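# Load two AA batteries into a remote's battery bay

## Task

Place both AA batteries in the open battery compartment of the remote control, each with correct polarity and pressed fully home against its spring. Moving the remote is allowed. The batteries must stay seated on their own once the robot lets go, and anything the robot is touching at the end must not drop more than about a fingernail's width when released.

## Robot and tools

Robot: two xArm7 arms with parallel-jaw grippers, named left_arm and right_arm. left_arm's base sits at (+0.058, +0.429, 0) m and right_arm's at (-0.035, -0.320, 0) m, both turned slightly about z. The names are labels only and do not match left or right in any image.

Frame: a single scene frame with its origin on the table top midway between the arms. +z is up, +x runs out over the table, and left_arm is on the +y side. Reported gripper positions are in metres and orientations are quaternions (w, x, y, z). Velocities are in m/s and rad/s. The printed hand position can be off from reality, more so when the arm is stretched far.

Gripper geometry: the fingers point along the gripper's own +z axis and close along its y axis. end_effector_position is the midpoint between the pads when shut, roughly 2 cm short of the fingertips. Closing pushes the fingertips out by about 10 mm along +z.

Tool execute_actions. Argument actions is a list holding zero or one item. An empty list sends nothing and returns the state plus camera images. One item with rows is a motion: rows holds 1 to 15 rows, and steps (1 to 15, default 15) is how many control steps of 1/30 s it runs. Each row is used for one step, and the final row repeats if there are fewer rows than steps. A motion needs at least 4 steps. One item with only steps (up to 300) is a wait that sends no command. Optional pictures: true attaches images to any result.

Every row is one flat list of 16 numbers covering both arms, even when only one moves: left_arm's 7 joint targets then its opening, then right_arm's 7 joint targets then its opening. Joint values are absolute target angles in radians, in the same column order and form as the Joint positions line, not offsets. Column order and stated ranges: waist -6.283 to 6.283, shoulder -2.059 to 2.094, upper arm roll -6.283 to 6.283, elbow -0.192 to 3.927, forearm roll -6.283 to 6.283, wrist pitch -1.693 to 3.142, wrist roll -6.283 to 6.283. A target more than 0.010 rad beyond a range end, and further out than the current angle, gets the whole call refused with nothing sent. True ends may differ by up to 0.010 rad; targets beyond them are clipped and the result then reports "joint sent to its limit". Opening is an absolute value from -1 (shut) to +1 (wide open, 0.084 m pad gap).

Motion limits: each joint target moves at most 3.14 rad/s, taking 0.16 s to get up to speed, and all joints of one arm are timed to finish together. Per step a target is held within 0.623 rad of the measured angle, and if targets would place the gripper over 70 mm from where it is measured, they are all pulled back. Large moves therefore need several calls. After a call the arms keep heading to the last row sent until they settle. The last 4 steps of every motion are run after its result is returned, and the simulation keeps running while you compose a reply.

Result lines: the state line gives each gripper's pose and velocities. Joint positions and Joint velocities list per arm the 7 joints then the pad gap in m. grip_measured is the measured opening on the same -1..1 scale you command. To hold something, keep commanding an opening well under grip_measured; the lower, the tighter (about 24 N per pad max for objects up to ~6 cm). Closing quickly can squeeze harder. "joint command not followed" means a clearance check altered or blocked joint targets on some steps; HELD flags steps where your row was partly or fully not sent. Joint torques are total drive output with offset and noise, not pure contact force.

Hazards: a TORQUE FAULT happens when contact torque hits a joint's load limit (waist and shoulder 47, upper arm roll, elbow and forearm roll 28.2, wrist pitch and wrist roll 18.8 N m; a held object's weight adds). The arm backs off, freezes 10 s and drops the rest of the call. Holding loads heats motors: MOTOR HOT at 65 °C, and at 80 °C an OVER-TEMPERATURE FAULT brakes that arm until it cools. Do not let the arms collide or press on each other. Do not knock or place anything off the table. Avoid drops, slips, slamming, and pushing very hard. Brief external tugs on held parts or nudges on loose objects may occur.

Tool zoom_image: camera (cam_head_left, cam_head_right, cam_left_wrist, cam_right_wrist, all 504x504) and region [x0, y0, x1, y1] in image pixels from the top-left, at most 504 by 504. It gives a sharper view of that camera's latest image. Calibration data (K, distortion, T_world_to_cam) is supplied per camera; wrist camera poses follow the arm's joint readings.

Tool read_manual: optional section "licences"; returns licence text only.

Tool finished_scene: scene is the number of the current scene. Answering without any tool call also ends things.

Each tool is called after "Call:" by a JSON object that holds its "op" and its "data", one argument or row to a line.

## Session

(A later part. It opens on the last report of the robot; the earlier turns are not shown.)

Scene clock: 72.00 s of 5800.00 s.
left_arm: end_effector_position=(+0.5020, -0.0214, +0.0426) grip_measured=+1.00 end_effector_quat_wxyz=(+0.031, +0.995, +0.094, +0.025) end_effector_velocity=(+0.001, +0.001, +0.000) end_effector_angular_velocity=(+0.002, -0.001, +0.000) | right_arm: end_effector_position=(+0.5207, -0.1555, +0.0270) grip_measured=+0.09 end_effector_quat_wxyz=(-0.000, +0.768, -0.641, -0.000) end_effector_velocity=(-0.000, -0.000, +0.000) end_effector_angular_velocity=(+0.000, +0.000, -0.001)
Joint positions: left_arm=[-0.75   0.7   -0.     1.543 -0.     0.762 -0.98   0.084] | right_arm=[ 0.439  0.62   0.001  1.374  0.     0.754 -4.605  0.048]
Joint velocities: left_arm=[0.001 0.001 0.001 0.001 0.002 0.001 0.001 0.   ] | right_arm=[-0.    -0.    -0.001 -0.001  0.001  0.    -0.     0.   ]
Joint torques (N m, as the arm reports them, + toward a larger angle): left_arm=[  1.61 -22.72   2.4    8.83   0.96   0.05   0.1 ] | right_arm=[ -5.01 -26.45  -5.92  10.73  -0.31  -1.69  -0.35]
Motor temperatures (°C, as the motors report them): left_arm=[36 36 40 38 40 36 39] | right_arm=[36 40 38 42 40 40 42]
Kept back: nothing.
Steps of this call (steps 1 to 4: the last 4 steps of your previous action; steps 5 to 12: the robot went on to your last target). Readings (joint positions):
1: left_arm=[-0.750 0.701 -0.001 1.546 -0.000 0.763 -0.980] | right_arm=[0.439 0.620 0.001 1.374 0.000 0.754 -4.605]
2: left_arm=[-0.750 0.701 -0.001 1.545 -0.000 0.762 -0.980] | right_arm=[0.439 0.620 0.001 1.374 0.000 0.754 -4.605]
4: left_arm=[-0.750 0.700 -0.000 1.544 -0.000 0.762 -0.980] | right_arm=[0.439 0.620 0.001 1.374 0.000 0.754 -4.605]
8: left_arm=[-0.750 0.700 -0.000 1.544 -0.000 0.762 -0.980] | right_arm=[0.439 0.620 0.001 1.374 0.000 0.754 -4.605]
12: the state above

Call:
{"op": "execute_actions", "data": {
  "actions": [
    {"rows":[[-0.7491,0.6992,0,1.5407,0,0.7615,-0.9796,1,0.439,0.6196,0,1.3738,0,0.7542,-4.605,-0.3],[-0.7487,0.6979,0,1.5384,0,0.7605,-0.9792,1,0.439,0.6196,0,1.3738,0,0.7542,-4.605,-0.3],[-0.7487,0.6979,0,1.5384,0,0.7605,-0.9792,1,0.439,0.6196,0,1.3738,0,0.7542,-4.605,-0.3],[-0.7487,0.6995,0,1.5381,0,0.7586,-0.9792,1,0.439,0.6196,0,1.3738,0,0.7542,-4.605,-0.3],[-0.7487,0.7011,0,1.5378,0,0.7567,-0.9792,1,0.439,0.6196,0,1.3738,0,0.7542,-4.605,-0.3],[-0.7487,0.7027,0,1.5375,0,0.7548,-0.9792,1,0.439,0.6196,0,1.3738,0,0.7542,-4.605,-0.3],[-0.7487,0.7043,0,1.5372,0,0.7529,-0.9792,1,0.439,0.6196,0,1.3738,0,0.7542,-4.605,-0.3],[-0.7487,0.7059,0,1.5369,0,0.751,-0.9792,1,0.439,0.6196,0,1.3738,0,0.7542,-4.605,-0.3],[-0.7487,0.7075,0,1.5366,0,0.7491,-0.9792,1,0.439,0.6196,0,1.3738,0,0.7542,-4.605,-0.3],[-0.7487,0.7091,0,1.5363,0,0.7472,-0.9792,1,0.439,0.6196,0,1.3738,0,0.7542,-4.605,-0.3],[-0.7487,0.7107,0,1.536,0,0.7453,-0.9792,1,0.439,0.6196,0,1.3738,0,0.7542,-4.605,-0.3]],"steps":15}
  ]
}}

Call:
{"op": "execute_actions", "data": {
  "actions": [
    {"steps":12}
  ],
  "pictures": true
}}

Scene clock: 72.67 s of 5800.00 s.
left_arm: end_effector_position=(+0.5015, -0.0208, +0.0371) grip_measured=+1.00 end_effector_quat_wxyz=(+0.032, +0.995, +0.094, +0.026) end_effector_velocity=(-0.001, -0.002, -0.027) end_effector_angular_velocity=(-0.003, -0.003, -0.004) | right_arm: end_effector_position=(+0.5207, -0.1556, +0.0270) grip_measured=+0.09 end_effector_quat_wxyz=(-0.000, +0.768, -0.641, -0.000) end_effector_velocity=(-0.002, +0.003, -0.001) end_effector_angular_velocity=(+0.002, +0.003, +0.004)
Joint positions: left_arm=[-0.749  0.708 -0.001  1.537 -0.     0.748 -0.979  0.084] | right_arm=[ 0.439  0.62   0.001  1.374  0.     0.754 -4.605  0.048]
Joint velocities: left_arm=[-0.003  0.047 -0.001 -0.007  0.001 -0.059 -0.     0.   ] | right_arm=[ 0.001  0.001  0.004 -0.001  0.001  0.    -0.     0.   ]
Joint torques (N m, as the arm reports them, + toward a larger angle): left_arm=[  3.26 -21.79   3.44   7.54   1.29   0.8    0.23] | right_arm=[ -6.93 -26.56  -7.7   10.71  -0.55  -1.67  -0.27]
Motor temperatures (°C, as the motors report them): left_arm=[36 36 40 38 40 36 39] | right_arm=[36 40 38 42 40 40 42]
Steps of this call (steps 1 to 9: the robot went on to your last target; steps 10 to 20: the first 11 steps of this action). Readings (joint positions):
10: left_arm=[-0.750 0.700 -0.000 1.543 -0.000 0.762 -0.980] | right_arm=[0.439 0.620 0.000 1.374 0.000 0.754 -4.605]
11: left_arm=[-0.749 0.700 -0.000 1.542 -0.000 0.762 -0.980] | right_arm=[0.439 0.620 0.000 1.374 0.000 0.754 -4.605]
13: left_arm=[-0.749 0.698 -0.000 1.539 -0.000 0.761 -0.979] | right_arm=[0.439 0.620 0.000 1.374 0.000 0.754 -4.605]
17: left_arm=[-0.749 0.702 -0.000 1.538 -0.000 0.754 -0.979] | right_arm=[0.439 0.620 0.000 1.374 0.000 0.754 -4.605]
20: the state above

Scene clock: 73.07 s of 5800.00 s.
left_arm: end_effector_position=(+0.5016, -0.0204, +0.0352) grip_measured=+1.00 end_effector_quat_wxyz=(+0.031, +0.995, +0.094, +0.026) end_effector_velocity=(-0.001, -0.001, +0.000) end_effector_angular_velocity=(-0.001, +0.001, +0.001) | right_arm: end_effector_position=(+0.5206, -0.1553, +0.0270) grip_measured=+0.09 end_effector_quat_wxyz=(-0.000, +0.768, -0.641, -0.000) end_effector_velocity=(+0.001, -0.000, +0.001) end_effector_angular_velocity=(-0.001, -0.001, +0.000)
Joint positions: left_arm=[-0.749  0.71  -0.     1.536 -0.     0.745 -0.979  0.084] | right_arm=[ 0.44   0.62   0.001  1.374  0.     0.754 -4.605  0.048]
Joint velocities: left_arm=[-0.001  0.    -0.     0.001 -0.001  0.    -0.001  0.   ] | right_arm=[ 0.    -0.    -0.001  0.001 -0.001  0.     0.    -0.   ]
Joint torques (N m, as the arm reports them, + toward a larger angle): left_arm=[  3.67 -21.96   3.82   7.18   1.24   0.91   0.17] | right_arm=[ -9.55 -26.75 -10.15  10.81  -0.89  -1.77  -0.2 ]
Motor temperatures (°C, as the motors report them): left_arm=[36 36 40 38 40 36 39] | right_arm=[36 40 38 42 40 40 42]
Kept back: nothing.
Steps of this call (steps 1 to 4: the last 4 steps of your previous action; steps 5 to 12: the robot went on to your last target). Readings (joint positions):
1: left_arm=[-0.749 0.709 -0.001 1.537 -0.000 0.746 -0.979] | right_arm=[0.439 0.620 0.001 1.374 0.000 0.754 -4.605]
2: left_arm=[-0.749 0.710 -0.001 1.537 -0.000 0.745 -0.979] | right_arm=[0.439 0.620 0.001 1.374 0.000 0.754 -4.605]
4: left_arm=[-0.749 0.711 -0.000 1.537 -0.000 0.745 -0.979] | right_arm=[0.440 0.620 0.001 1.374 0.000 0.754 -4.605]
8: left_arm=[-0.749 0.710 -0.000 1.536 -0.000 0.745 -0.979] | right_arm=[0.440 0.620 0.001 1.374 0.000 0.754 -4.605]
12: the state above
camera_calibration (this result's frames):
cam_left_wrist: T_world_to_cam=[[0.193406, -0.97845, 0.0723227, -0.0883995], [-0.978749, -0.197534, -0.05505, 0.559178], [0.0681498, -0.0601388, -0.995861, 0.130274], [0, 0, 0, 1]] pos_world=[0.555514, 0.0317967, 0.166911]
cam_right_wrist: T_world_to_cam=[[-0.986336, -0.164035, 0.015311, 0.517965], [-0.16423, 0.986343, -0.0124532, 0.305975], [-0.0130591, -0.0147976, -0.999805, 0.164471], [0, 0, 0, 1]] pos_world=[0.563286, -0.214398, 0.160319]

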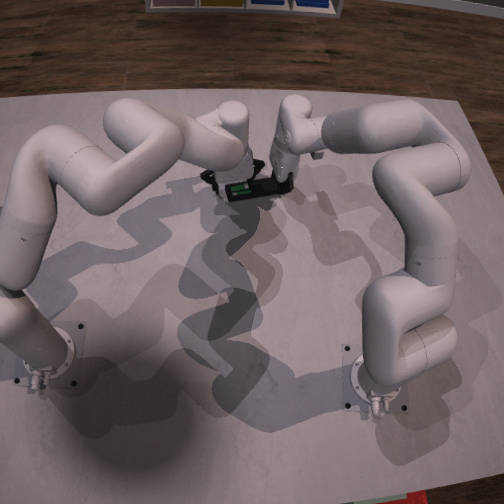

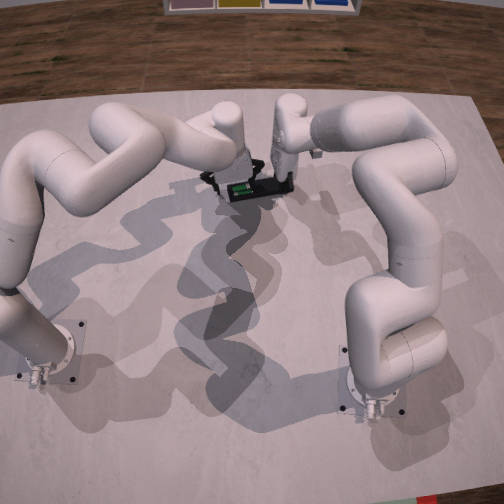

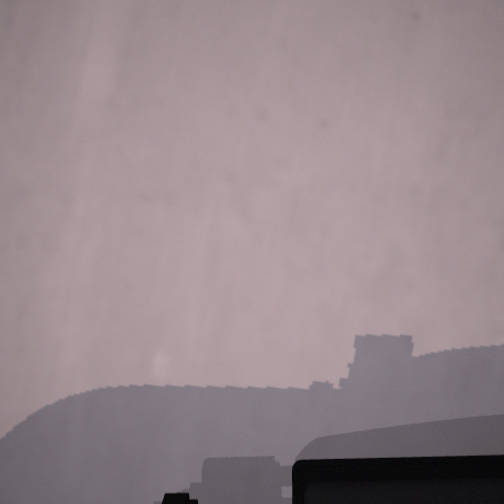

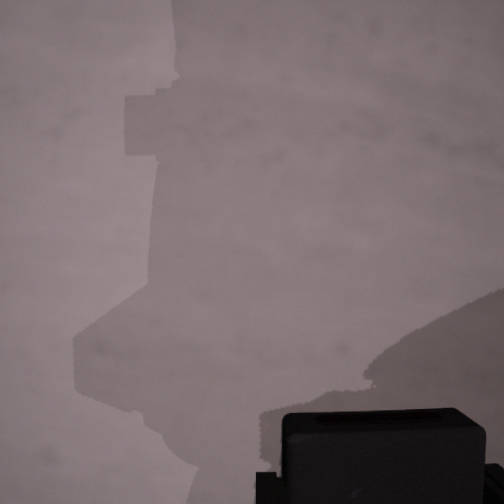

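Call:
{"op": "execute_actions", "data": {
  "actions": [
    {"rows":[[-0.7489,0.712,0,1.5368,0,0.7448,-0.9794,1,0.439,0.6196,0,1.3738,0,0.7542,-4.605,-0.3],[-0.749,0.7134,0,1.5376,0,0.7442,-0.9795,1,0.439,0.6196,0,1.3738,0,0.7542,-4.605,-0.3],[-0.7492,0.7147,0,1.5383,0,0.7436,-0.9797,1,0.439,0.6196,0,1.3738,0,0.7542,-4.605,-0.3],[-0.7493,0.716,0,1.5391,0,0.7431,-0.9798,1,0.439,0.6196,0,1.3738,0,0.7542,-4.605,-0.3],[-0.7495,0.7174,0,1.5399,0,0.7425,-0.98,1,0.439,0.6196,0,1.3738,0,0.7542,-4.605,-0.3],[-0.7495,0.7174,0,1.5399,0,0.7425,-0.98,1,0.439,0.6196,0,1.3738,0,0.7542,-4.605,-0.3],[-0.7495,0.7174,0,1.5399,0,0.7425,-0.98,1,0.439,0.6196,0,1.3738,0,0.7542,-4.605,-0.3],[-0.7499,0.7187,0,1.5422,0,0.7435,-0.9804,1,0.439,0.6196,0,1.3738,0,0.7542,-4.605,-0.3],[-0.7503,0.7201,0,1.5446,0,0.7445,-0.9808,1,0.439,0.6196,0,1.3738,0,0.7542,-4.605,-0.3],[-0.7508,0.7214,0,1.5469,0,0.7455,-0.9813,1,0.439,0.6196,0,1.3738,0,0.7542,-4.605,-0.3],[-0.7512,0.7228,0,1.5493,0,0.7465,-0.9817,1,0.439,0.6196,0,1.3738,0,0.7542,-4.605,-0.3],[-0.7516,0.7241,0,1.5516,0,0.7475,-0.9821,1,0.439,0.6196,0,1.3738,0,0.7542,-4.605,-0.3],[-0.752,0.7255,0,1.554,0,0.7485,-0.9825,1,0.439,0.6196,0,1.3738,0,0.7542,-4.605,-0.3],[-0.7525,0.7268,0,1.5563,0,0.7495,-0.983,1,0.439,0.6196,0,1.3738,0,0.7542,-4.605,-0.3],[-0.7529,0.7282,0,1.5587,0,0.7505,-0.9834,1,0.439,0.6196,0,1.3738,0,0.7542,-4.605,-0.3]],"steps":15}
  ]
}}

Call:
{"op": "execute_actions", "data": {
  "actions": [
    {"steps":15}
  ],
  "pictures": true
}}

Scene clock: 74.00 s of 5800.00 s.
left_arm: end_effector_position=(+0.5024, -0.0214, +0.0324) grip_measured=+1.00 end_effector_quat_wxyz=(+0.031, +0.995, +0.095, +0.025) end_effector_velocity=(+0.003, -0.009, -0.005) end_effector_angular_velocity=(+0.012, +0.006, +0.001) | right_arm: end_effector_position=(+0.5208, -0.1562, +0.0269) grip_measured=+0.09 end_effector_quat_wxyz=(+0.000, +0.768, -0.641, -0.000) end_effector_velocity=(+0.001, -0.005, +0.000) end_effector_angular_velocity=(-0.005, +0.001, -0.004)
Joint positions: left_arm=[-0.75   0.72   0.001  1.545  0.     0.745 -0.981  0.084] | right_arm=[ 0.439  0.62  -0.     1.374 -0.     0.754 -4.605  0.048]
Joint velocities: left_arm=[-0.012  0.041  0.004  0.061  0.003  0.032 -0.012  0.   ] | right_arm=[-0.003 -0.001 -0.005 -0.001 -0.002  0.002 -0.002 -0.   ]
Joint torques (N m, as the arm reports them, + toward a larger angle): left_arm=[  2.94 -21.13   3.71   6.44   1.31   1.18   0.27] | right_arm=[-11.25 -26.65 -11.93  11.01  -1.02  -1.82  -0.14]
Motor temperatures (°C, as the motors report them): left_arm=[36 36 40 38 40 36 39] | right_arm=[36 40 38 42 40 40 42]
Steps of this call (steps 1 to 15: the robot went on to your last target; steps 16 to 17: nothing new was sent; steps 18 to 28: the first 11 steps of this action). Readings (joint positions):
18: left_arm=[-0.749 0.711 -0.000 1.536 -0.000 0.745 -0.979] | right_arm=[0.439 0.620 0.000 1.374 0.000 0.754 -4.605]
19: left_arm=[-0.749 0.711 -0.000 1.537 -0.000 0.745 -0.979] | right_arm=[0.439 0.620 0.000 1.374 0.000 0.754 -4.605]
21: left_arm=[-0.749 0.713 -0.000 1.538 -0.000 0.744 -0.980] | right_arm=[0.439 0.620 0.000 1.374 0.000 0.754 -4.605]
25: left_arm=[-0.749 0.717 0.000 1.540 -0.000 0.742 -0.980] | right_arm=[0.439 0.620 0.000 1.374 0.000 0.754 -4.605]
28: the state above

Scene clock: 74.50 s of 5800.00 s.
left_arm: end_effector_position=(+0.5031, -0.0236, +0.0318) grip_measured=+1.00 end_effector_quat_wxyz=(+0.030, +0.995, +0.095, +0.025) end_effector_velocity=(-0.000, -0.001, +0.000) end_effector_angular_velocity=(-0.001, -0.000, +0.001) | right_arm: end_effector_position=(+0.5210, -0.1572, +0.0270) grip_measured=+0.09 end_effector_quat_wxyz=(+0.000, +0.767, -0.642, +0.000) end_effector_velocity=(-0.000, +0.000, +0.000) end_effector_angular_velocity=(+0.000, -0.000, +0.001)
Joint positions: left_arm=[-0.752  0.728  0.001  1.558  0.     0.751 -0.983  0.084] | right_arm=[ 0.438  0.62  -0.001  1.374 -0.     0.754 -4.605  0.048]
Joint velocities: left_arm=[-0.     0.    -0.001  0.001 -0.001 -0.    -0.002  0.   ] | right_arm=[-0.    -0.001  0.001 -0.001 -0.    -0.    -0.     0.   ]
Joint torques (N m, as the arm reports them, + toward a larger angle): left_arm=[ -0.02 -22.54   1.31   7.74   1.07   0.56   0.25] | right_arm=[ -7.25 -26.55  -8.15  11.27  -0.44  -2.47  -0.06]
Motor temperatures (°C, as the motors report them): left_arm=[36 36 40 38 40 36 39] | right_arm=[36 40 38 42 40 40 42]
Kept back: nothing.
Steps of this call (steps 1 to 4: the last 4 steps of your previous action; steps 5 to 15: the robot went on to your last target). Readings (joint positions):
1: left_arm=[-0.750 0.722 0.001 1.547 0.000 0.746 -0.981] | right_arm=[0.439 0.620 -0.000 1.374 -0.000 0.754 -4.605]
2: left_arm=[-0.751 0.723 0.001 1.549 0.000 0.747 -0.982] | right_arm=[0.439 0.620 -0.000 1.374 -0.000 0.754 -4.605]
4: left_arm=[-0.752 0.726 0.001 1.554 0.000 0.749 -0.983] | right_arm=[0.439 0.620 -0.001 1.374 -0.000 0.754 -4.605]
8: left_arm=[-0.752 0.729 0.001 1.558 0.000 0.751 -0.983] | right_arm=[0.438 0.620 -0.001 1.374 -0.000 0.755 -4.605]
15: the state above
camera_calibration (this result's frames):
cam_left_wrist: T_world_to_cam=[[0.195163, -0.978281, 0.0698401, -0.0924394], [-0.978481, -0.199076, -0.05426, 0.55957], [0.066985, -0.0577476, -0.996081, 0.127279], [0, 0, 0, 1]] pos_world=[0.557043, 0.0283153, 0.163598]
cam_right_wrist: T_world_to_cam=[[-0.98676, -0.16146, 0.0153372, 0.51876], [-0.161674, 0.986746, -0.0139145, 0.306719], [-0.0128873, -0.0162099, -0.999786, 0.164149], [0, 0, 0, 1]] pos_world=[0.563596, -0.216234, 0.160425]

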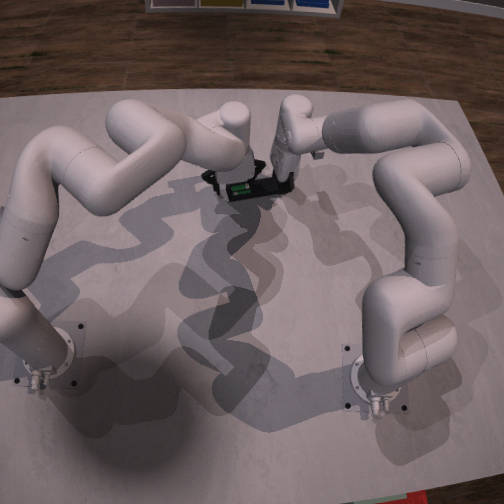

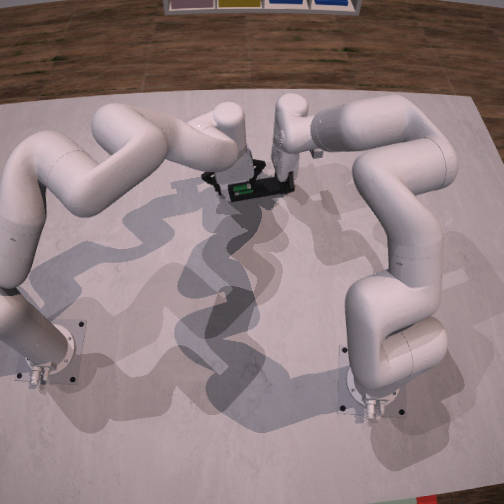

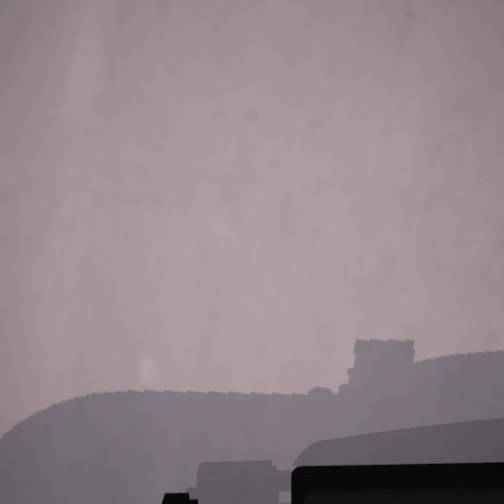

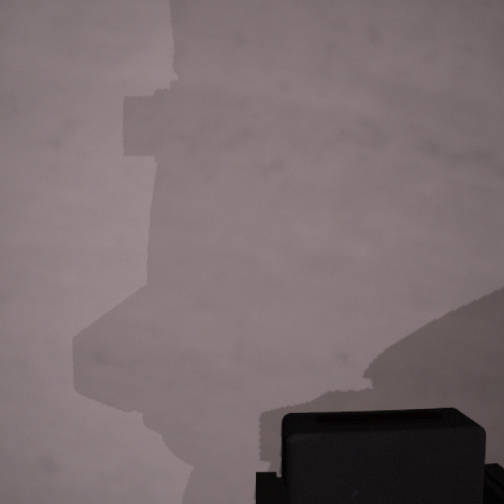

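Call:
{"op": "execute_actions", "data": {
  "actions": [
    {"rows":[[-0.7533,0.7295,0,1.561,0,0.7515,-0.9838,1,0.439,0.6196,0,1.3738,0,0.7542,-4.605,-0.3],[-0.7538,0.7309,0,1.5634,0,0.7525,-0.9843,1,0.439,0.6196,0,1.3738,0,0.7542,-4.605,-0.3],[-0.7542,0.7322,0,1.5657,0,0.7535,-0.9847,1,0.439,0.6196,0,1.3738,0,0.7542,-4.605,-0.3],[-0.7546,0.7336,0,1.5681,0,0.7545,-0.9851,1,0.439,0.6196,0,1.3738,0,0.7542,-4.605,-0.3],[-0.755,0.7349,0,1.5704,0,0.7555,-0.9855,1,0.439,0.6196,0,1.3738,0,0.7542,-4.605,-0.3],[-0.7555,0.7363,0,1.5728,0,0.7565,-0.986,1,0.439,0.6196,0,1.3738,0,0.7542,-4.605,-0.3],[-0.7559,0.7376,0,1.5751,0,0.7575,-0.9864,1,0.439,0.6196,0,1.3738,0,0.7542,-4.605,-0.3],[-0.7563,0.739,0,1.5775,0,0.7585,-0.9868,1,0.439,0.6196,0,1.3738,0,0.7542,-4.605,-0.3],[-0.7567,0.7403,0,1.5798,0,0.7595,-0.9872,1,0.439,0.6196,0,1.3738,0,0.7542,-4.605,-0.3],[-0.7572,0.7417,0,1.5822,0,0.7605,-0.9877,1,0.439,0.6196,0,1.3738,0,0.7542,-4.605,-0.3],[-0.7576,0.743,0,1.5845,0,0.7615,-0.9881,1,0.439,0.6196,0,1.3738,0,0.7542,-4.605,-0.3],[-0.758,0.7444,0,1.5869,0,0.7625,-0.9885,1,0.439,0.6196,0,1.3738,0,0.7542,-4.605,-0.3]],"steps":15}
  ]
}}

Call:
{"op": "execute_actions", "data": {
  "actions": [
    {"steps":15}
  ]
}}

Scene clock: 75.33 s of 5800.00 s.
left_arm: end_effector_position=(+0.5036, -0.0279, +0.0314) grip_measured=+1.00 end_effector_quat_wxyz=(+0.030, +0.995, +0.095, +0.024) end_effector_velocity=(+0.004, -0.013, -0.001) end_effector_angular_velocity=(+0.002, -0.000, +0.002) | right_arm: end_effector_position=(+0.5215, -0.1581, +0.0270) grip_measured=+0.09 end_effector_quat_wxyz=(+0.000, +0.767, -0.642, +0.001) end_effector_velocity=(+0.002, -0.008, -0.000) end_effector_angular_velocity=(-0.006, -0.001, -0.012)
Joint positions: left_arm=[-0.756  0.741  0.001  1.579  0.     0.761 -0.987  0.084] | right_arm=[ 0.438  0.62  -0.002  1.374 -0.     0.754 -4.605  0.048]
Joint velocities: left_arm=[-0.012  0.04   0.002  0.069  0.001  0.031 -0.014  0.   ] | right_arm=[-0.005  0.    -0.009 -0.    -0.001 -0.    -0.     0.   ]
Joint torques (N m, as the arm reports them, + toward a larger angle): left_arm=[ -2.65 -23.57  -0.27   9.53   0.85  -0.44   0.13] | right_arm=[ -0.58 -26.79  -1.83  11.2    0.29  -2.05  -0.28]
Motor temperatures (°C, as the motors report them): left_arm=[36 36 40 38 40 36 39] | right_arm=[36 40 38 42 40 40 42]
Steps of this call (steps 1 to 14: the robot went on to your last target; steps 15 to 25: the first 11 steps of this action). Readings (joint positions):
15: left_arm=[-0.753 0.728 -0.000 1.559 0.000 0.751 -0.983] | right_arm=[0.439 0.620 -0.001 1.374 -0.000 0.754 -4.605]
16: left_arm=[-0.753 0.729 0.000 1.559 -0.000 0.751 -0.984] | right_arm=[0.439 0.620 -0.001 1.374 -0.000 0.754 -4.605]
18: left_arm=[-0.754 0.731 0.000 1.563 0.000 0.753 -0.984] | right_arm=[0.439 0.620 -0.001 1.374 -0.000 0.754 -4.605]
22: left_arm=[-0.755 0.737 0.001 1.572 0.000 0.758 -0.986] | right_arm=[0.438 0.620 -0.001 1.374 -0.000 0.754 -4.605]
25: the state above

Scene clock: 75.83 s of 5800.00 s.
left_arm: end_effector_position=(+0.5035, -0.0305, +0.0318) grip_measured=+1.00 end_effector_quat_wxyz=(+0.031, +0.995, +0.094, +0.025) end_effector_velocity=(-0.000, +0.000, -0.000) end_effector_angular_velocity=(+0.000, +0.000, +0.000) | right_arm: end_effector_position=(+0.5209, -0.1561, +0.0270) grip_measured=+0.09 end_effector_quat_wxyz=(-0.000, +0.768, -0.641, +0.000) end_effector_velocity=(-0.001, +0.003, +0.000) end_effector_angular_velocity=(+0.002, +0.000, +0.004)
Joint positions: left_arm=[-0.758  0.745 -0.     1.586 -0.     0.763 -0.988  0.084] | right_arm=[ 0.439  0.62   0.     1.374 -0.     0.754 -4.605  0.048]
Joint velocities: left_arm=[-0.     0.    -0.    -0.001  0.001 -0.    -0.001 -0.   ] | right_arm=[ 0.003 -0.001  0.002 -0.001  0.001 -0.    -0.    -0.   ]
Joint torques (N m, as the arm reports them, + toward a larger angle): left_arm=[ -1.9  -24.17  -0.08  10.32   0.74  -0.84   0.03] | right_arm=[  1.15 -26.76  -0.04  11.11   0.53  -1.86  -0.37]
Motor temperatures (°C, as the motors report them): left_arm=[36 36 40 38 40 36 39] | right_arm=[36 40 38 42 40 40 42]
Kept back: nothing.
Steps of this call (steps 1 to 4: the last 4 steps of your previous action; steps 5 to 15: the robot went on to your last target). Readings (joint positions):
1: left_arm=[-0.757 0.742 0.001 1.581 0.000 0.762 -0.988] | right_arm=[0.438 0.620 -0.002 1.374 -0.000 0.754 -4.605]
2: left_arm=[-0.757 0.743 0.001 1.583 0.000 0.763 -0.988] | right_arm=[0.438 0.620 -0.003 1.374 -0.000 0.754 -4.605]
4: left_arm=[-0.757 0.744 0.001 1.585 0.000 0.763 -0.988] | right_arm=[0.437 0.620 -0.003 1.374 -0.000 0.754 -4.605]
8: left_arm=[-0.758 0.745 0.000 1.586 0.000 0.763 -0.988] | right_arm=[0.438 0.620 -0.002 1.374 -0.000 0.754 -4.605]
15: the state above
All arms were judged still, so your last target was given up. Only a new action makes them travel on or press farther. Fingers that are still opening or closing keep moving.

Call:
{"op": "execute_actions", "data": {
  "actions": [
    {"rows":[[-0.758,0.742,0,1.5875,0,0.7655,-0.9885,1,0.439,0.6196,0,1.3738,0,0.7542,-4.605,-0.3],[-0.758,0.738,0,1.588,0,0.770,-0.9885,1,0.439,0.6196,0,1.3738,0,0.7542,-4.605,-0.3],[-0.758,0.732,0,1.589,0,0.777,-0.9885,1,0.439,0.6196,0,1.3738,0,0.7542,-4.605,-0.3],[-0.758,0.724,0,1.591,0,0.787,-0.9885,1,0.439,0.6196,0,1.3738,0,0.7542,-4.605,-0.3],[-0.758,0.714,0,1.593,0,0.799,-0.9885,1,0.439,0.6196,0,1.3738,0,0.7542,-4.605,-0.3],[-0.758,0.704,0,1.596,0,0.812,-0.9885,0.8,0.439,0.6196,0,1.3738,0,0.7542,-4.605,-0.3],[-0.758,0.694,0,1.600,0,0.826,-1.0,0.6,0.439,0.6196,0,1.3738,0,0.7542,-4.605,-0.3],[-0.758,0.686,0,1.606,0,0.84,-1.05,0.4,0.439,0.6196,0,1.3738,0,0.7542,-4.605,-0.3],[-0.759,0.682,0,1.618,0,0.858,-1.15,0.2,0.439,0.6196,0,1.3738,0,0.7542,-4.605,-0.3],[-0.76,0.684,0,1.638,0,0.878,-1.28,0.0,0.439,0.6196,0,1.3738,0,0.7542,-4.605,-0.3],[-0.762,0.691,0,1.663,0,0.9,-1.42,-0.2,0.439,0.6196,0,1.3738,0,0.7542,-4.605,-0.3],[-0.764,0.701,0,1.69,0,0.924,-1.56,-0.4,0.439,0.6196,0,1.3738,0,0.7542,-4.605,-0.3],[-0.766,0.713,0,1.718,0,0.947,-1.70,-0.6,0.439,0.6196,0,1.3738,0,0.7542,-4.605,-0.3],[-0.768,0.727,0,1.746,0,0.97,-1.84,-0.8,0.439,0.6196,0,1.3738,0,0.7542,-4.605,-0.3],[-0.770,0.741,0,1.773,0,0.992,-1.98,-1,0.439,0.6196,0,1.3738,0,0.7542,-4.605,-0.3]],"steps":15}
  ]
}}

Call:
{"op": "execute_actions", "data": {
  "actions": [
    {"rows":[[-0.772,0.755,0,1.797,0,1.011,-2.12,-1,0.439,0.6196,0,1.3738,0,0.7542,-4.605,-0.3],[-0.774,0.768,0,1.818,0,1.028,-2.25,-1,0.439,0.6196,0,1.3738,0,0.7542,-4.605,-0.3],[-0.7755,0.779,0,1.836,0,1.042,-2.36,-1,0.439,0.6196,0,1.3738,0,0.7542,-4.605,-0.3],[-0.7765,0.788,0,1.85,0,1.053,-2.45,-1,0.439,0.6196,0,1.3738,0,0.7542,-4.605,-0.3],[-0.7773,0.795,0,1.861,0,1.062,-2.52,-1,0.439,0.6196,0,1.3738,0,0.7542,-4.605,-0.3],[-0.7778,0.800,0,1.868,0,1.068,-2.5698,-1,0.439,0.6196,0,1.3738,0,0.7542,-4.605,-0.3]],"steps":15}
  ],
  "pictures": true
}}

Scene clock: 76.80 s of 5800.00 s.
left_arm: end_effector_position=(+0.5062, -0.0331, +0.0735) grip_measured=+0.08 end_effector_quat_wxyz=(+0.034, +0.988, +0.147, +0.025) end_effector_velocity=(+0.017, -0.022, +0.132) end_effector_angular_velocity=(-0.097, +0.121, +1.837) | right_arm: end_effector_position=(+0.5208, -0.1560, +0.0270) grip_measured=+0.09 end_effector_quat_wxyz=(-0.000, +0.768, -0.641, -0.000) end_effector_velocity=(+0.000, -0.002, -0.000) end_effector_angular_velocity=(-0.001, +0.001, -0.002)
Joint positions: left_arm=[-0.758  0.685  0.     1.614  0.     0.844 -1.095  0.048] | right_arm=[ 0.439  0.62   0.     1.374  0.     0.754 -4.605  0.048]
Joint velocities: left_arm=[-0.007 -0.096  0.001  0.252  0.001  0.362 -1.85  -0.213] | right_arm=[-0.002  0.    -0.001 -0.001 -0.     0.    -0.     0.   ]
Joint torques (N m, as the arm reports them, + toward a larger angle): left_arm=[ -2.22 -20.52   0.02  10.66   0.85  -0.93  -1.42] | right_arm=[  0.34 -26.56  -0.8   10.85   0.45  -1.84  -0.36]
Motor temperatures (°C, as the motors report them): left_arm=[36 36 40 38 40 36 39] | right_arm=[36 40 38 42 40 40 42]
Steps of this call (steps 1 to 18: nothing new was sent; steps 19 to 29: the first 11 steps of this action). Readings (joint positions):
19: left_arm=[-0.758 0.745 -0.000 1.587 0.000 0.763 -0.989] | right_arm=[0.439 0.620 0.000 1.374 0.000 0.754 -4.605]
20: left_arm=[-0.758 0.744 -0.000 1.587 0.000 0.764 -0.989] | right_arm=[0.439 0.620 0.000 1.374 0.000 0.754 -4.605]
22: left_arm=[-0.758 0.738 0.000 1.587 0.000 0.772 -0.989] | right_arm=[0.439 0.619 0.000 1.374 0.000 0.754 -4.605]
26: left_arm=[-0.758 0.706 0.000 1.595 0.000 0.811 -0.993] | right_arm=[0.439 0.620 0.000 1.374 0.000 0.754 -4.605]
29: the state above

Scene clock: 77.30 s of 5800.00 s.
left_arm: end_effector_position=(+0.5077, -0.0530, +0.0834) grip_measured=-1.00 end_effector_quat_wxyz=(+0.000, +0.665, +0.747, -0.000) end_effector_velocity=(+0.001, -0.014, -0.005) end_effector_angular_velocity=(+0.052, +0.049, +1.356) | right_arm: end_effector_position=(+0.5209, -0.1561, +0.0270) grip_measured=+0.09 end_effector_quat_wxyz=(-0.000, +0.768, -0.641, -0.000) end_effector_velocity=(-0.000, -0.001, -0.000) end_effector_angular_velocity=(-0.002, +0.000, +0.000)
Joint positions: left_arm=[-0.777  0.796 -0.     1.857 -0.     1.061 -2.505  0.   ] | right_arm=[ 0.439  0.62   0.     1.374  0.     0.754 -4.605  0.048]
Joint velocities: left_arm=[-0.014  0.119  0.001  0.206 -0.     0.158 -1.369  0.   ] | right_arm=[-0.     0.001 -0.     0.    -0.002  0.     0.    -0.   ]
Joint torques (N m, as the arm reports them, + toward a larger angle): left_arm=[ -1.11 -28.6    0.1   11.46   0.73  -0.74   1.74] | right_arm=[  0.1  -26.48  -0.8   10.92   0.4   -1.84  -0.37]
Motor temperatures (°C, as the motors report them): left_arm=[36 36 40 38 40 36 39] | right_arm=[36 40 38 42 40 40 42]
Steps of this call (steps 1 to 4: the last 4 steps of your previous action; steps 5 to 15: the first 11 steps of this action). Readings (joint positions):
5: left_arm=[-0.763 0.696 0.000 1.689 0.000 0.922 -1.551] | right_arm=[0.439 0.620 0.000 1.374 0.000 0.754 -4.605]
6: left_arm=[-0.765 0.702 0.000 1.711 0.000 0.940 -1.655] | right_arm=[0.439 0.620 0.000 1.374 0.000 0.754 -4.605]
8: left_arm=[-0.769 0.724 -0.000 1.756 0.000 0.974 -1.864] | right_arm=[0.439 0.620 0.000 1.374 0.000 0.754 -4.605]
12: left_arm=[-0.775 0.774 -0.000 1.825 -0.000 1.034 -2.280] | right_arm=[0.439 0.620 0.000 1.374 0.000 0.754 -4.605]
15: the state above
camera_calibration (this result's frames):
cam_left_wrist: T_world_to_cam=[[0.992389, 0.123051, 0.00478241, -0.466618], [0.123095, -0.992341, -0.0103691, -0.0439075], [0.00346985, 0.0108789, -0.999935, 0.212879], [0, 0, 0, 1]] pos_world=[0.467733, 0.0115306, 0.214641]
cam_right_wrist: T_world_to_cam=[[-0.986545, -0.162795, 0.0150656, 0.51844], [-0.162994, 0.986541, -0.0130659, 0.306264], [-0.0127358, -0.0153457, -0.999801, 0.164265], [0, 0, 0, 1]] pos_world=[0.563475, -0.215222, 0.160424]

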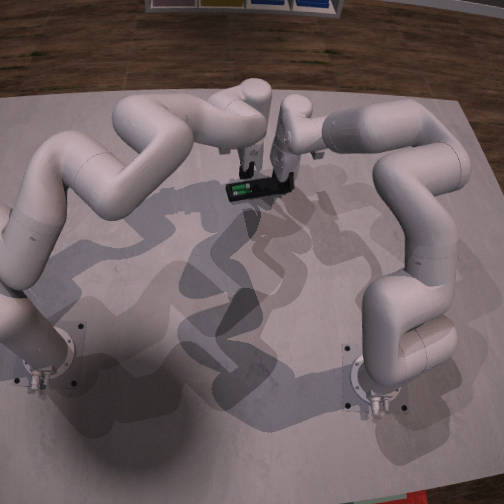

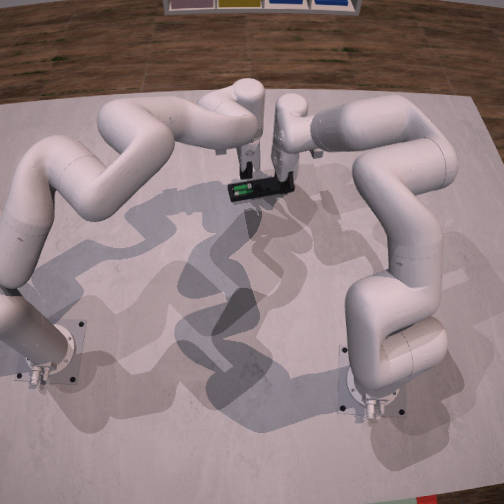

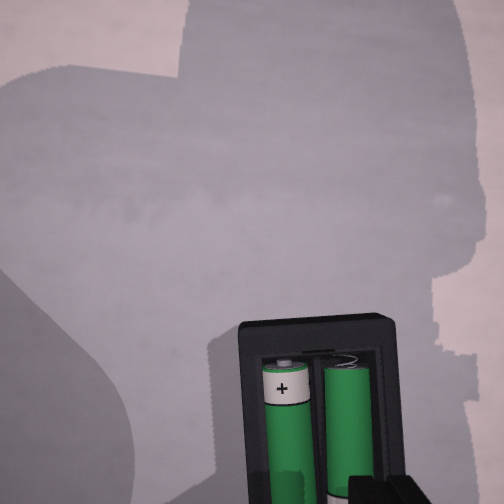

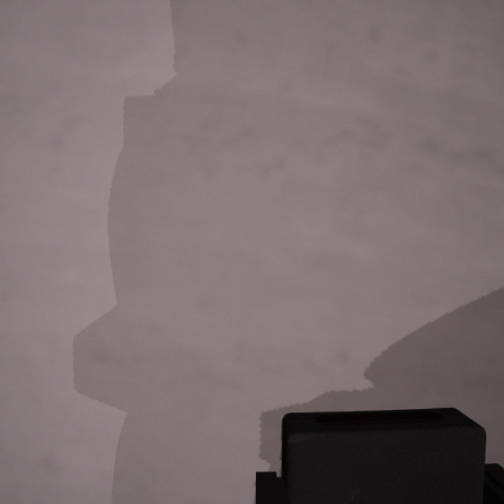

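Call:
{"op": "execute_actions", "data": {
  "actions": [
    {"rows":[[-0.778,0.802,0,1.866,0,1.064,-2.57,-1,0.439,0.6196,0,1.3738,0,0.7542,-4.605,-0.3],[-0.7783,0.806,0,1.863,0,1.057,-2.5703,-1,0.439,0.6196,0,1.3738,0,0.7542,-4.605,-0.3],[-0.7786,0.811,0,1.860,0,1.049,-2.5706,-1,0.439,0.6196,0,1.3738,0,0.7542,-4.605,-0.3],[-0.7789,0.817,0,1.857,0,1.040,-2.5709,-1,0.439,0.6196,0,1.3738,0,0.7542,-4.605,-0.3],[-0.7792,0.823,0,1.854,0,1.031,-2.5712,-1,0.439,0.6196,0,1.3738,0,0.7542,-4.605,-0.3],[-0.7795,0.829,0,1.851,0,1.022,-2.5715,-1,0.439,0.6196,0,1.3738,0,0.7542,-4.605,-0.3],[-0.7797,0.834,0,1.849,0,1.015,-2.5717,-1,0.439,0.6196,0,1.3738,0,0.7542,-4.605,-0.3],[-0.7797,0.838,0,1.8478,0,1.0098,-2.5717,-1,0.439,0.6196,0,1.3738,0,0.7542,-4.605,-0.3],[-0.7797,0.841,0,1.847,0,1.006,-2.5717,-1,0.439,0.6196,0,1.3738,0,0.7542,-4.605,-0.3],[-0.7797,0.8431,0,1.8465,0,1.0034,-2.5717,-1,0.439,0.6196,0,1.3738,0,0.7542,-4.605,-0.3]],"steps":15}
  ]
}}

Call:
{"op": "execute_actions", "data": {
  "actions": [
    {"steps":10}
  ],
  "pictures": true
}}

Scene clock: 78.17 s of 5800.00 s.
left_arm: end_effector_position=(+0.5062, -0.0537, +0.0516) grip_measured=-1.00 end_effector_quat_wxyz=(-0.003, +0.641, +0.768, +0.000) end_effector_velocity=(+0.000, +0.002, -0.051) end_effector_angular_velocity=(+0.006, +0.004, +0.003) | right_arm: end_effector_position=(+0.5209, -0.1561, +0.0270) grip_measured=+0.09 end_effector_quat_wxyz=(-0.000, +0.768, -0.641, -0.000) end_effector_velocity=(-0.000, +0.000, -0.001) end_effector_angular_velocity=(+0.000, +0.001, +0.000)
Joint positions: left_arm=[-0.78   0.843 -0.     1.845 -0.     1.008 -2.572  0.   ] | right_arm=[ 0.439  0.62   0.     1.374  0.     0.754 -4.605  0.048]
Joint velocities: left_arm=[ 0.001  0.075  0.002 -0.02   0.    -0.088 -0.002  0.   ] | right_arm=[ 0.001  0.001 -0.    -0.001  0.001 -0.    -0.    -0.   ]
Joint torques (N m, as the arm reports them, + toward a larger angle): left_arm=[ -1.98 -30.05  -0.07  12.36   0.64  -0.95   0.13] | right_arm=[  0.17 -26.44  -0.83  10.8    0.42  -1.85  -0.35]
Motor temperatures (°C, as the motors report them): left_arm=[36 36 40 38 40 36 39] | right_arm=[36 40 38 42 40 40 42]
Steps of this call (steps 1 to 4: the last 4 steps of your previous action; steps 5 to 15: the robot went on to your last target; steps 16 to 26: the first 11 steps of this action). Readings (joint positions):
16: left_arm=[-0.778 0.800 0.000 1.868 0.000 1.068 -2.570] | right_arm=[0.439 0.620 0.000 1.374 0.000 0.754 -4.605]
17: left_arm=[-0.778 0.800 0.000 1.867 0.000 1.066 -2.570] | right_arm=[0.439 0.620 0.000 1.374 0.000 0.754 -4.605]
19: left_arm=[-0.778 0.805 0.000 1.864 0.000 1.055 -2.570] | right_arm=[0.439 0.620 0.000 1.374 0.000 0.754 -4.605]
23: left_arm=[-0.779 0.829 -0.000 1.851 -0.000 1.023 -2.571] | right_arm=[0.439 0.620 0.000 1.374 0.000 0.754 -4.605]
26: the state above

Scene clock: 78.50 s of 5800.00 s.
left_arm: end_effector_position=(+0.5076, -0.0550, +0.0530) grip_measured=-1.00 end_effector_quat_wxyz=(+0.000, +0.641, +0.768, -0.000) end_effector_velocity=(-0.004, +0.004, -0.010) end_effector_angular_velocity=(+0.014, +0.013, +0.001) | right_arm: end_effector_position=(+0.5209, -0.1561, +0.0270) grip_measured=+0.09 end_effector_quat_wxyz=(-0.000, +0.768, -0.641, -0.000) end_effector_velocity=(+0.000, -0.000, +0.000) end_effector_angular_velocity=(-0.001, -0.001, +0.001)
Joint positions: left_arm=[-0.78   0.843 -0.     1.847  0.     1.003 -2.572  0.   ] | right_arm=[ 0.439  0.62   0.     1.374  0.     0.754 -4.605  0.048]
Joint velocities: left_arm=[ 0.     0.009 -0.    -0.009  0.     0.002 -0.001  0.   ] | right_arm=[-0.    -0.     0.    -0.    -0.001 -0.001  0.    -0.   ]
Joint torques (N m, as the arm reports them, + toward a larger angle): left_arm=[ -1.69 -27.03   0.    11.18   0.65  -0.78   0.02] | right_arm=[  0.21 -26.55  -0.9   10.83   0.42  -1.81  -0.35]
Motor temperatures (°C, as the motors report them): left_arm=[36 36 40 38 40 36 39] | right_arm=[36 40 38 42 40 40 42]
Kept back: nothing.
Steps of this call (steps 1 to 4: the last 4 steps of your previous action; steps 5 to 10: the robot went on to your last target). Readings (joint positions):
1: left_arm=[-0.780 0.845 -0.000 1.845 -0.000 1.005 -2.572] | right_arm=[0.439 0.620 0.000 1.374 0.000 0.754 -4.605]
2: left_arm=[-0.780 0.845 0.000 1.845 -0.000 1.005 -2.572] | right_arm=[0.439 0.620 0.000 1.374 0.000 0.754 -4.605]
4: left_arm=[-0.780 0.843 0.000 1.847 0.000 1.004 -2.572] | right_arm=[0.439 0.620 0.000 1.374 0.000 0.754 -4.605]
8: left_arm=[-0.780 0.842 0.000 1.848 0.000 1.003 -2.572] | right_arm=[0.439 0.620 0.000 1.374 0.000 0.754 -4.605]
10: the state above
camera_calibration (this result's frames):
cam_left_wrist: T_world_to_cam=[[0.982367, 0.186888, 0.00521046, -0.457583], [0.186932, -0.982322, -0.00998684, -0.0780738], [0.00325193, 0.0107847, -0.999937, 0.182621], [0, 0, 0, 1]] pos_world=[0.463515, 0.00685362, 0.184214]
cam_right_wrist: T_world_to_cam=[[-0.986548, -0.162778, 0.0150709, 0.518443], [-0.162977, 0.986543, -0.0130737, 0.306266], [-0.01274, -0.0153541, -0.999801, 0.164261], [0, 0, 0, 1]] pos_world=[0.563476, -0.215232, 0.160419]

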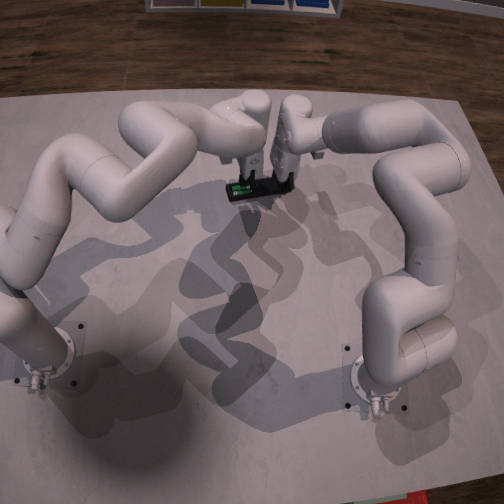

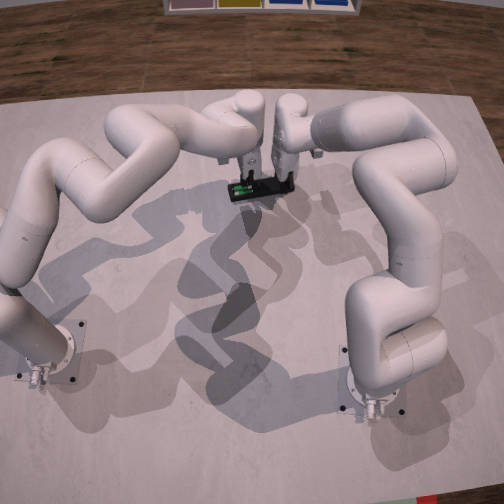

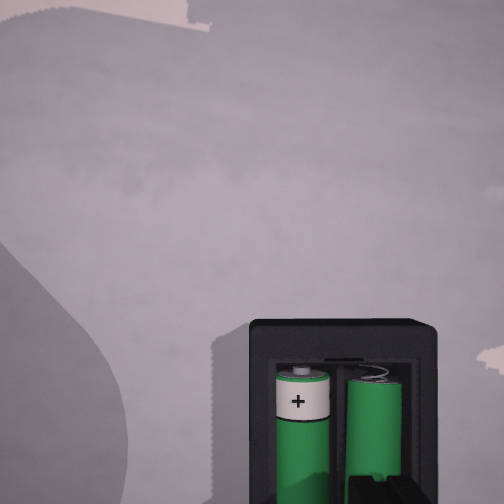

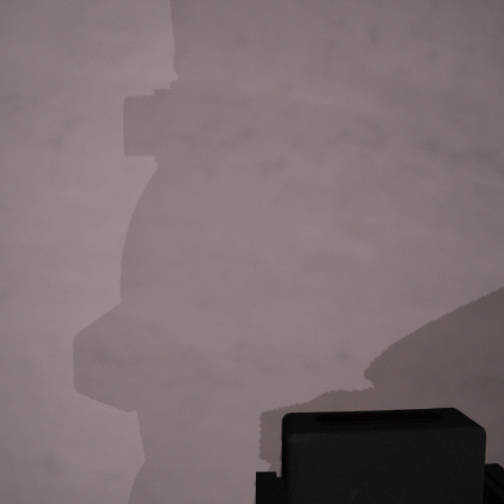

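Call:
{"op": "execute_actions", "data": {
  "actions": [
    {"rows":[[-0.7797,0.8441,0,1.8463,0,1.0022,-2.5717,-1,0.439,0.6196,0,1.3738,0,0.7542,-4.605,-0.3],[-0.7797,0.8451,0,1.846,0,1.0009,-2.5717,-1,0.439,0.6196,0,1.3738,0,0.7542,-4.605,-0.3],[-0.7797,0.8461,0,1.8458,0,0.9997,-2.5717,-1,0.439,0.6196,0,1.3738,0,0.7542,-4.605,-0.3],[-0.7797,0.8471,0,1.8456,0,0.9985,-2.5717,-1,0.439,0.6196,0,1.3738,0,0.7542,-4.605,-0.3],[-0.7797,0.8481,0,1.8454,0,0.9973,-2.5717,-1,0.439,0.6196,0,1.3738,0,0.7542,-4.605,-0.3],[-0.7797,0.8491,0,1.8452,0,0.9961,-2.5717,-1,0.439,0.6196,0,1.3738,0,0.7542,-4.605,-0.3],[-0.7797,0.85,0,1.845,0,0.995,-2.5717,-1,0.439,0.6196,0,1.3738,0,0.7542,-4.605,-0.3],[-0.7797,0.851,0,1.8448,0,0.9938,-2.5717,-1,0.439,0.6196,0,1.3738,0,0.7542,-4.605,-0.3],[-0.7797,0.852,0,1.8446,0,0.9926,-2.5717,-1,0.439,0.6196,0,1.3738,0,0.7542,-4.605,-0.3],[-0.7797,0.8529,0,1.8444,0,0.9915,-2.5717,-1,0.439,0.6196,0,1.3738,0,0.7542,-4.605,-0.3]],"steps":15}
  ]
}}

Call:
{"op": "execute_actions", "data": {
  "actions": [
    {"steps":12}
  ],
  "pictures": true
}}

Scene clock: 79.30 s of 5800.00 s.
left_arm: end_effector_position=(+0.5080, -0.0552, +0.0478) grip_measured=-1.00 end_effector_quat_wxyz=(+0.001, +0.641, +0.768, -0.000) end_effector_velocity=(+0.003, -0.002, -0.006) end_effector_angular_velocity=(-0.010, -0.009, +0.002) | right_arm: end_effector_position=(+0.5208, -0.1562, +0.0269) grip_measured=+0.09 end_effector_quat_wxyz=(+0.000, +0.767, -0.641, -0.000) end_effector_velocity=(+0.000, -0.001, -0.000) end_effector_angular_velocity=(-0.001, +0.001, -0.003)
Joint positions: left_arm=[-0.78   0.851  0.     1.846  0.     0.992 -2.572  0.   ] | right_arm=[ 0.439  0.62  -0.     1.374  0.     0.754 -4.605  0.048]
Joint velocities: left_arm=[ 0.001  0.014  0.     0.003 -0.    -0.024 -0.     0.   ] | right_arm=[-0.001  0.    -0.001 -0.     0.     0.     0.001  0.   ]
Joint torques (N m, as the arm reports them, + toward a larger angle): left_arm=[ -2.13 -24.87  -0.22  10.21   0.69  -0.61   0.14] | right_arm=[  0.32 -26.59  -0.78  10.82   0.29  -1.97  -0.41]
Motor temperatures (°C, as the motors report them): left_arm=[36 36 40 38 40 36 39] | right_arm=[36 40 38 42 40 40 42]
Steps of this call (steps 1 to 13: the robot went on to your last target; steps 14 to 24: the first 11 steps of this action). Readings (joint positions):
14: left_arm=[-0.780 0.843 -0.000 1.846 -0.000 1.003 -2.572] | right_arm=[0.439 0.620 0.000 1.374 0.000 0.754 -4.605]
15: left_arm=[-0.780 0.843 -0.000 1.847 0.000 1.003 -2.572] | right_arm=[0.439 0.620 0.000 1.374 0.000 0.754 -4.605]
17: left_arm=[-0.780 0.845 -0.000 1.846 0.000 1.001 -2.572] | right_arm=[0.439 0.620 0.000 1.374 0.000 0.754 -4.605]
21: left_arm=[-0.780 0.849 -0.000 1.845 -0.000 0.996 -2.572] | right_arm=[0.439 0.620 0.000 1.374 0.000 0.754 -4.605]
24: the state above

Scene clock: 79.70 s of 5800.00 s.
left_arm: end_effector_position=(+0.5081, -0.0552, +0.0470) grip_measured=-1.00 end_effector_quat_wxyz=(+0.001, +0.641, +0.768, -0.000) end_effector_velocity=(+0.000, -0.000, -0.002) end_effector_angular_velocity=(-0.002, +0.000, +0.001) | right_arm: end_effector_position=(+0.5209, -0.1563, +0.0269) grip_measured=+0.09 end_effector_quat_wxyz=(+0.000, +0.767, -0.641, +0.000) end_effector_velocity=(-0.000, +0.001, +0.000) end_effector_angular_velocity=(+0.000, -0.000, +0.003)
Joint positions: left_arm=[-0.78   0.852  0.     1.845  0.     0.991 -2.572  0.   ] | right_arm=[ 0.439  0.62  -0.     1.374 -0.     0.754 -4.605  0.048]
Joint velocities: left_arm=[ 0.     0.005  0.     0.001 -0.002 -0.005  0.     0.   ] | right_arm=[ 0.001 -0.001  0.001  0.    -0.     0.001 -0.001 -0.   ]
Joint torques (N m, as the arm reports them, + toward a larger angle): left_arm=[ -2.39 -23.53  -0.58   9.03   0.54  -0.29   0.08] | right_arm=[  0.87 -26.77  -0.29  10.99   0.28  -1.95  -0.37]
Motor temperatures (°C, as the motors report them): left_arm=[36 36 40 38 40 36 39] | right_arm=[36 40 38 42 40 40 42]
Kept back: nothing.
Steps of this call (steps 1 to 4: the last 4 steps of your previous action; steps 5 to 12: the robot went on to your last target). Readings (joint positions):
1: left_arm=[-0.780 0.851 0.000 1.846 0.000 0.992 -2.572] | right_arm=[0.439 0.620 -0.000 1.374 0.000 0.754 -4.605]
2: left_arm=[-0.780 0.851 0.000 1.846 0.000 0.992 -2.572] | right_arm=[0.439 0.620 -0.000 1.374 0.000 0.754 -4.605]
4: left_arm=[-0.780 0.851 0.000 1.846 0.000 0.992 -2.572] | right_arm=[0.439 0.620 -0.000 1.374 0.000 0.754 -4.605]
8: left_arm=[-0.780 0.852 0.000 1.846 0.000 0.991 -2.572] | right_arm=[0.439 0.620 -0.000 1.374 -0.000 0.754 -4.605]
12: the state above
camera_calibration (this result's frames):
cam_left_wrist: T_world_to_cam=[[0.982308, 0.187172, 0.00617768, -0.45803], [0.187222, -0.982278, -0.00881919, -0.0786572], [0.00441749, 0.00981976, -0.999942, 0.17597], [0, 0, 0, 1]] pos_world=[0.463875, 0.00673914, 0.178095]
cam_right_wrist: T_world_to_cam=[[-0.98658, -0.162568, 0.0152004, 0.518462], [-0.162771, 0.986576, -0.0131977, 0.306324], [-0.0128508, -0.0154947, -0.999797, 0.164237], [0, 0, 0, 1]] pos_world=[0.563476, -0.215382, 0.160366]

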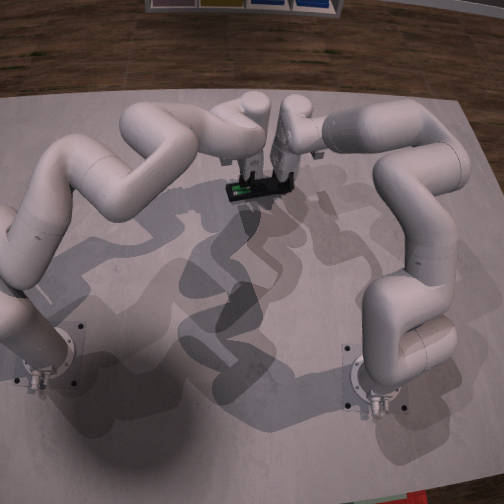

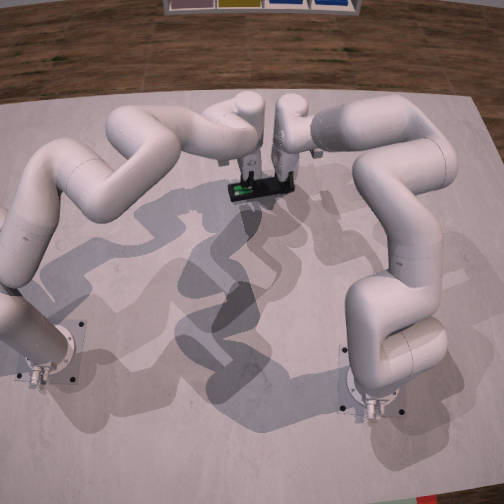

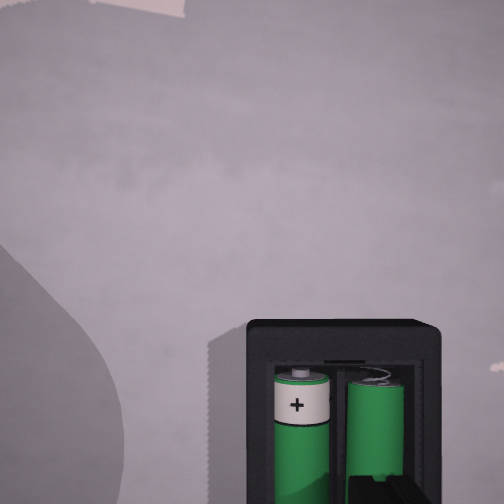

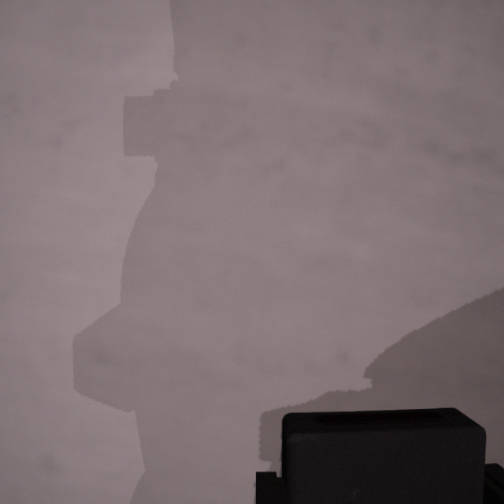

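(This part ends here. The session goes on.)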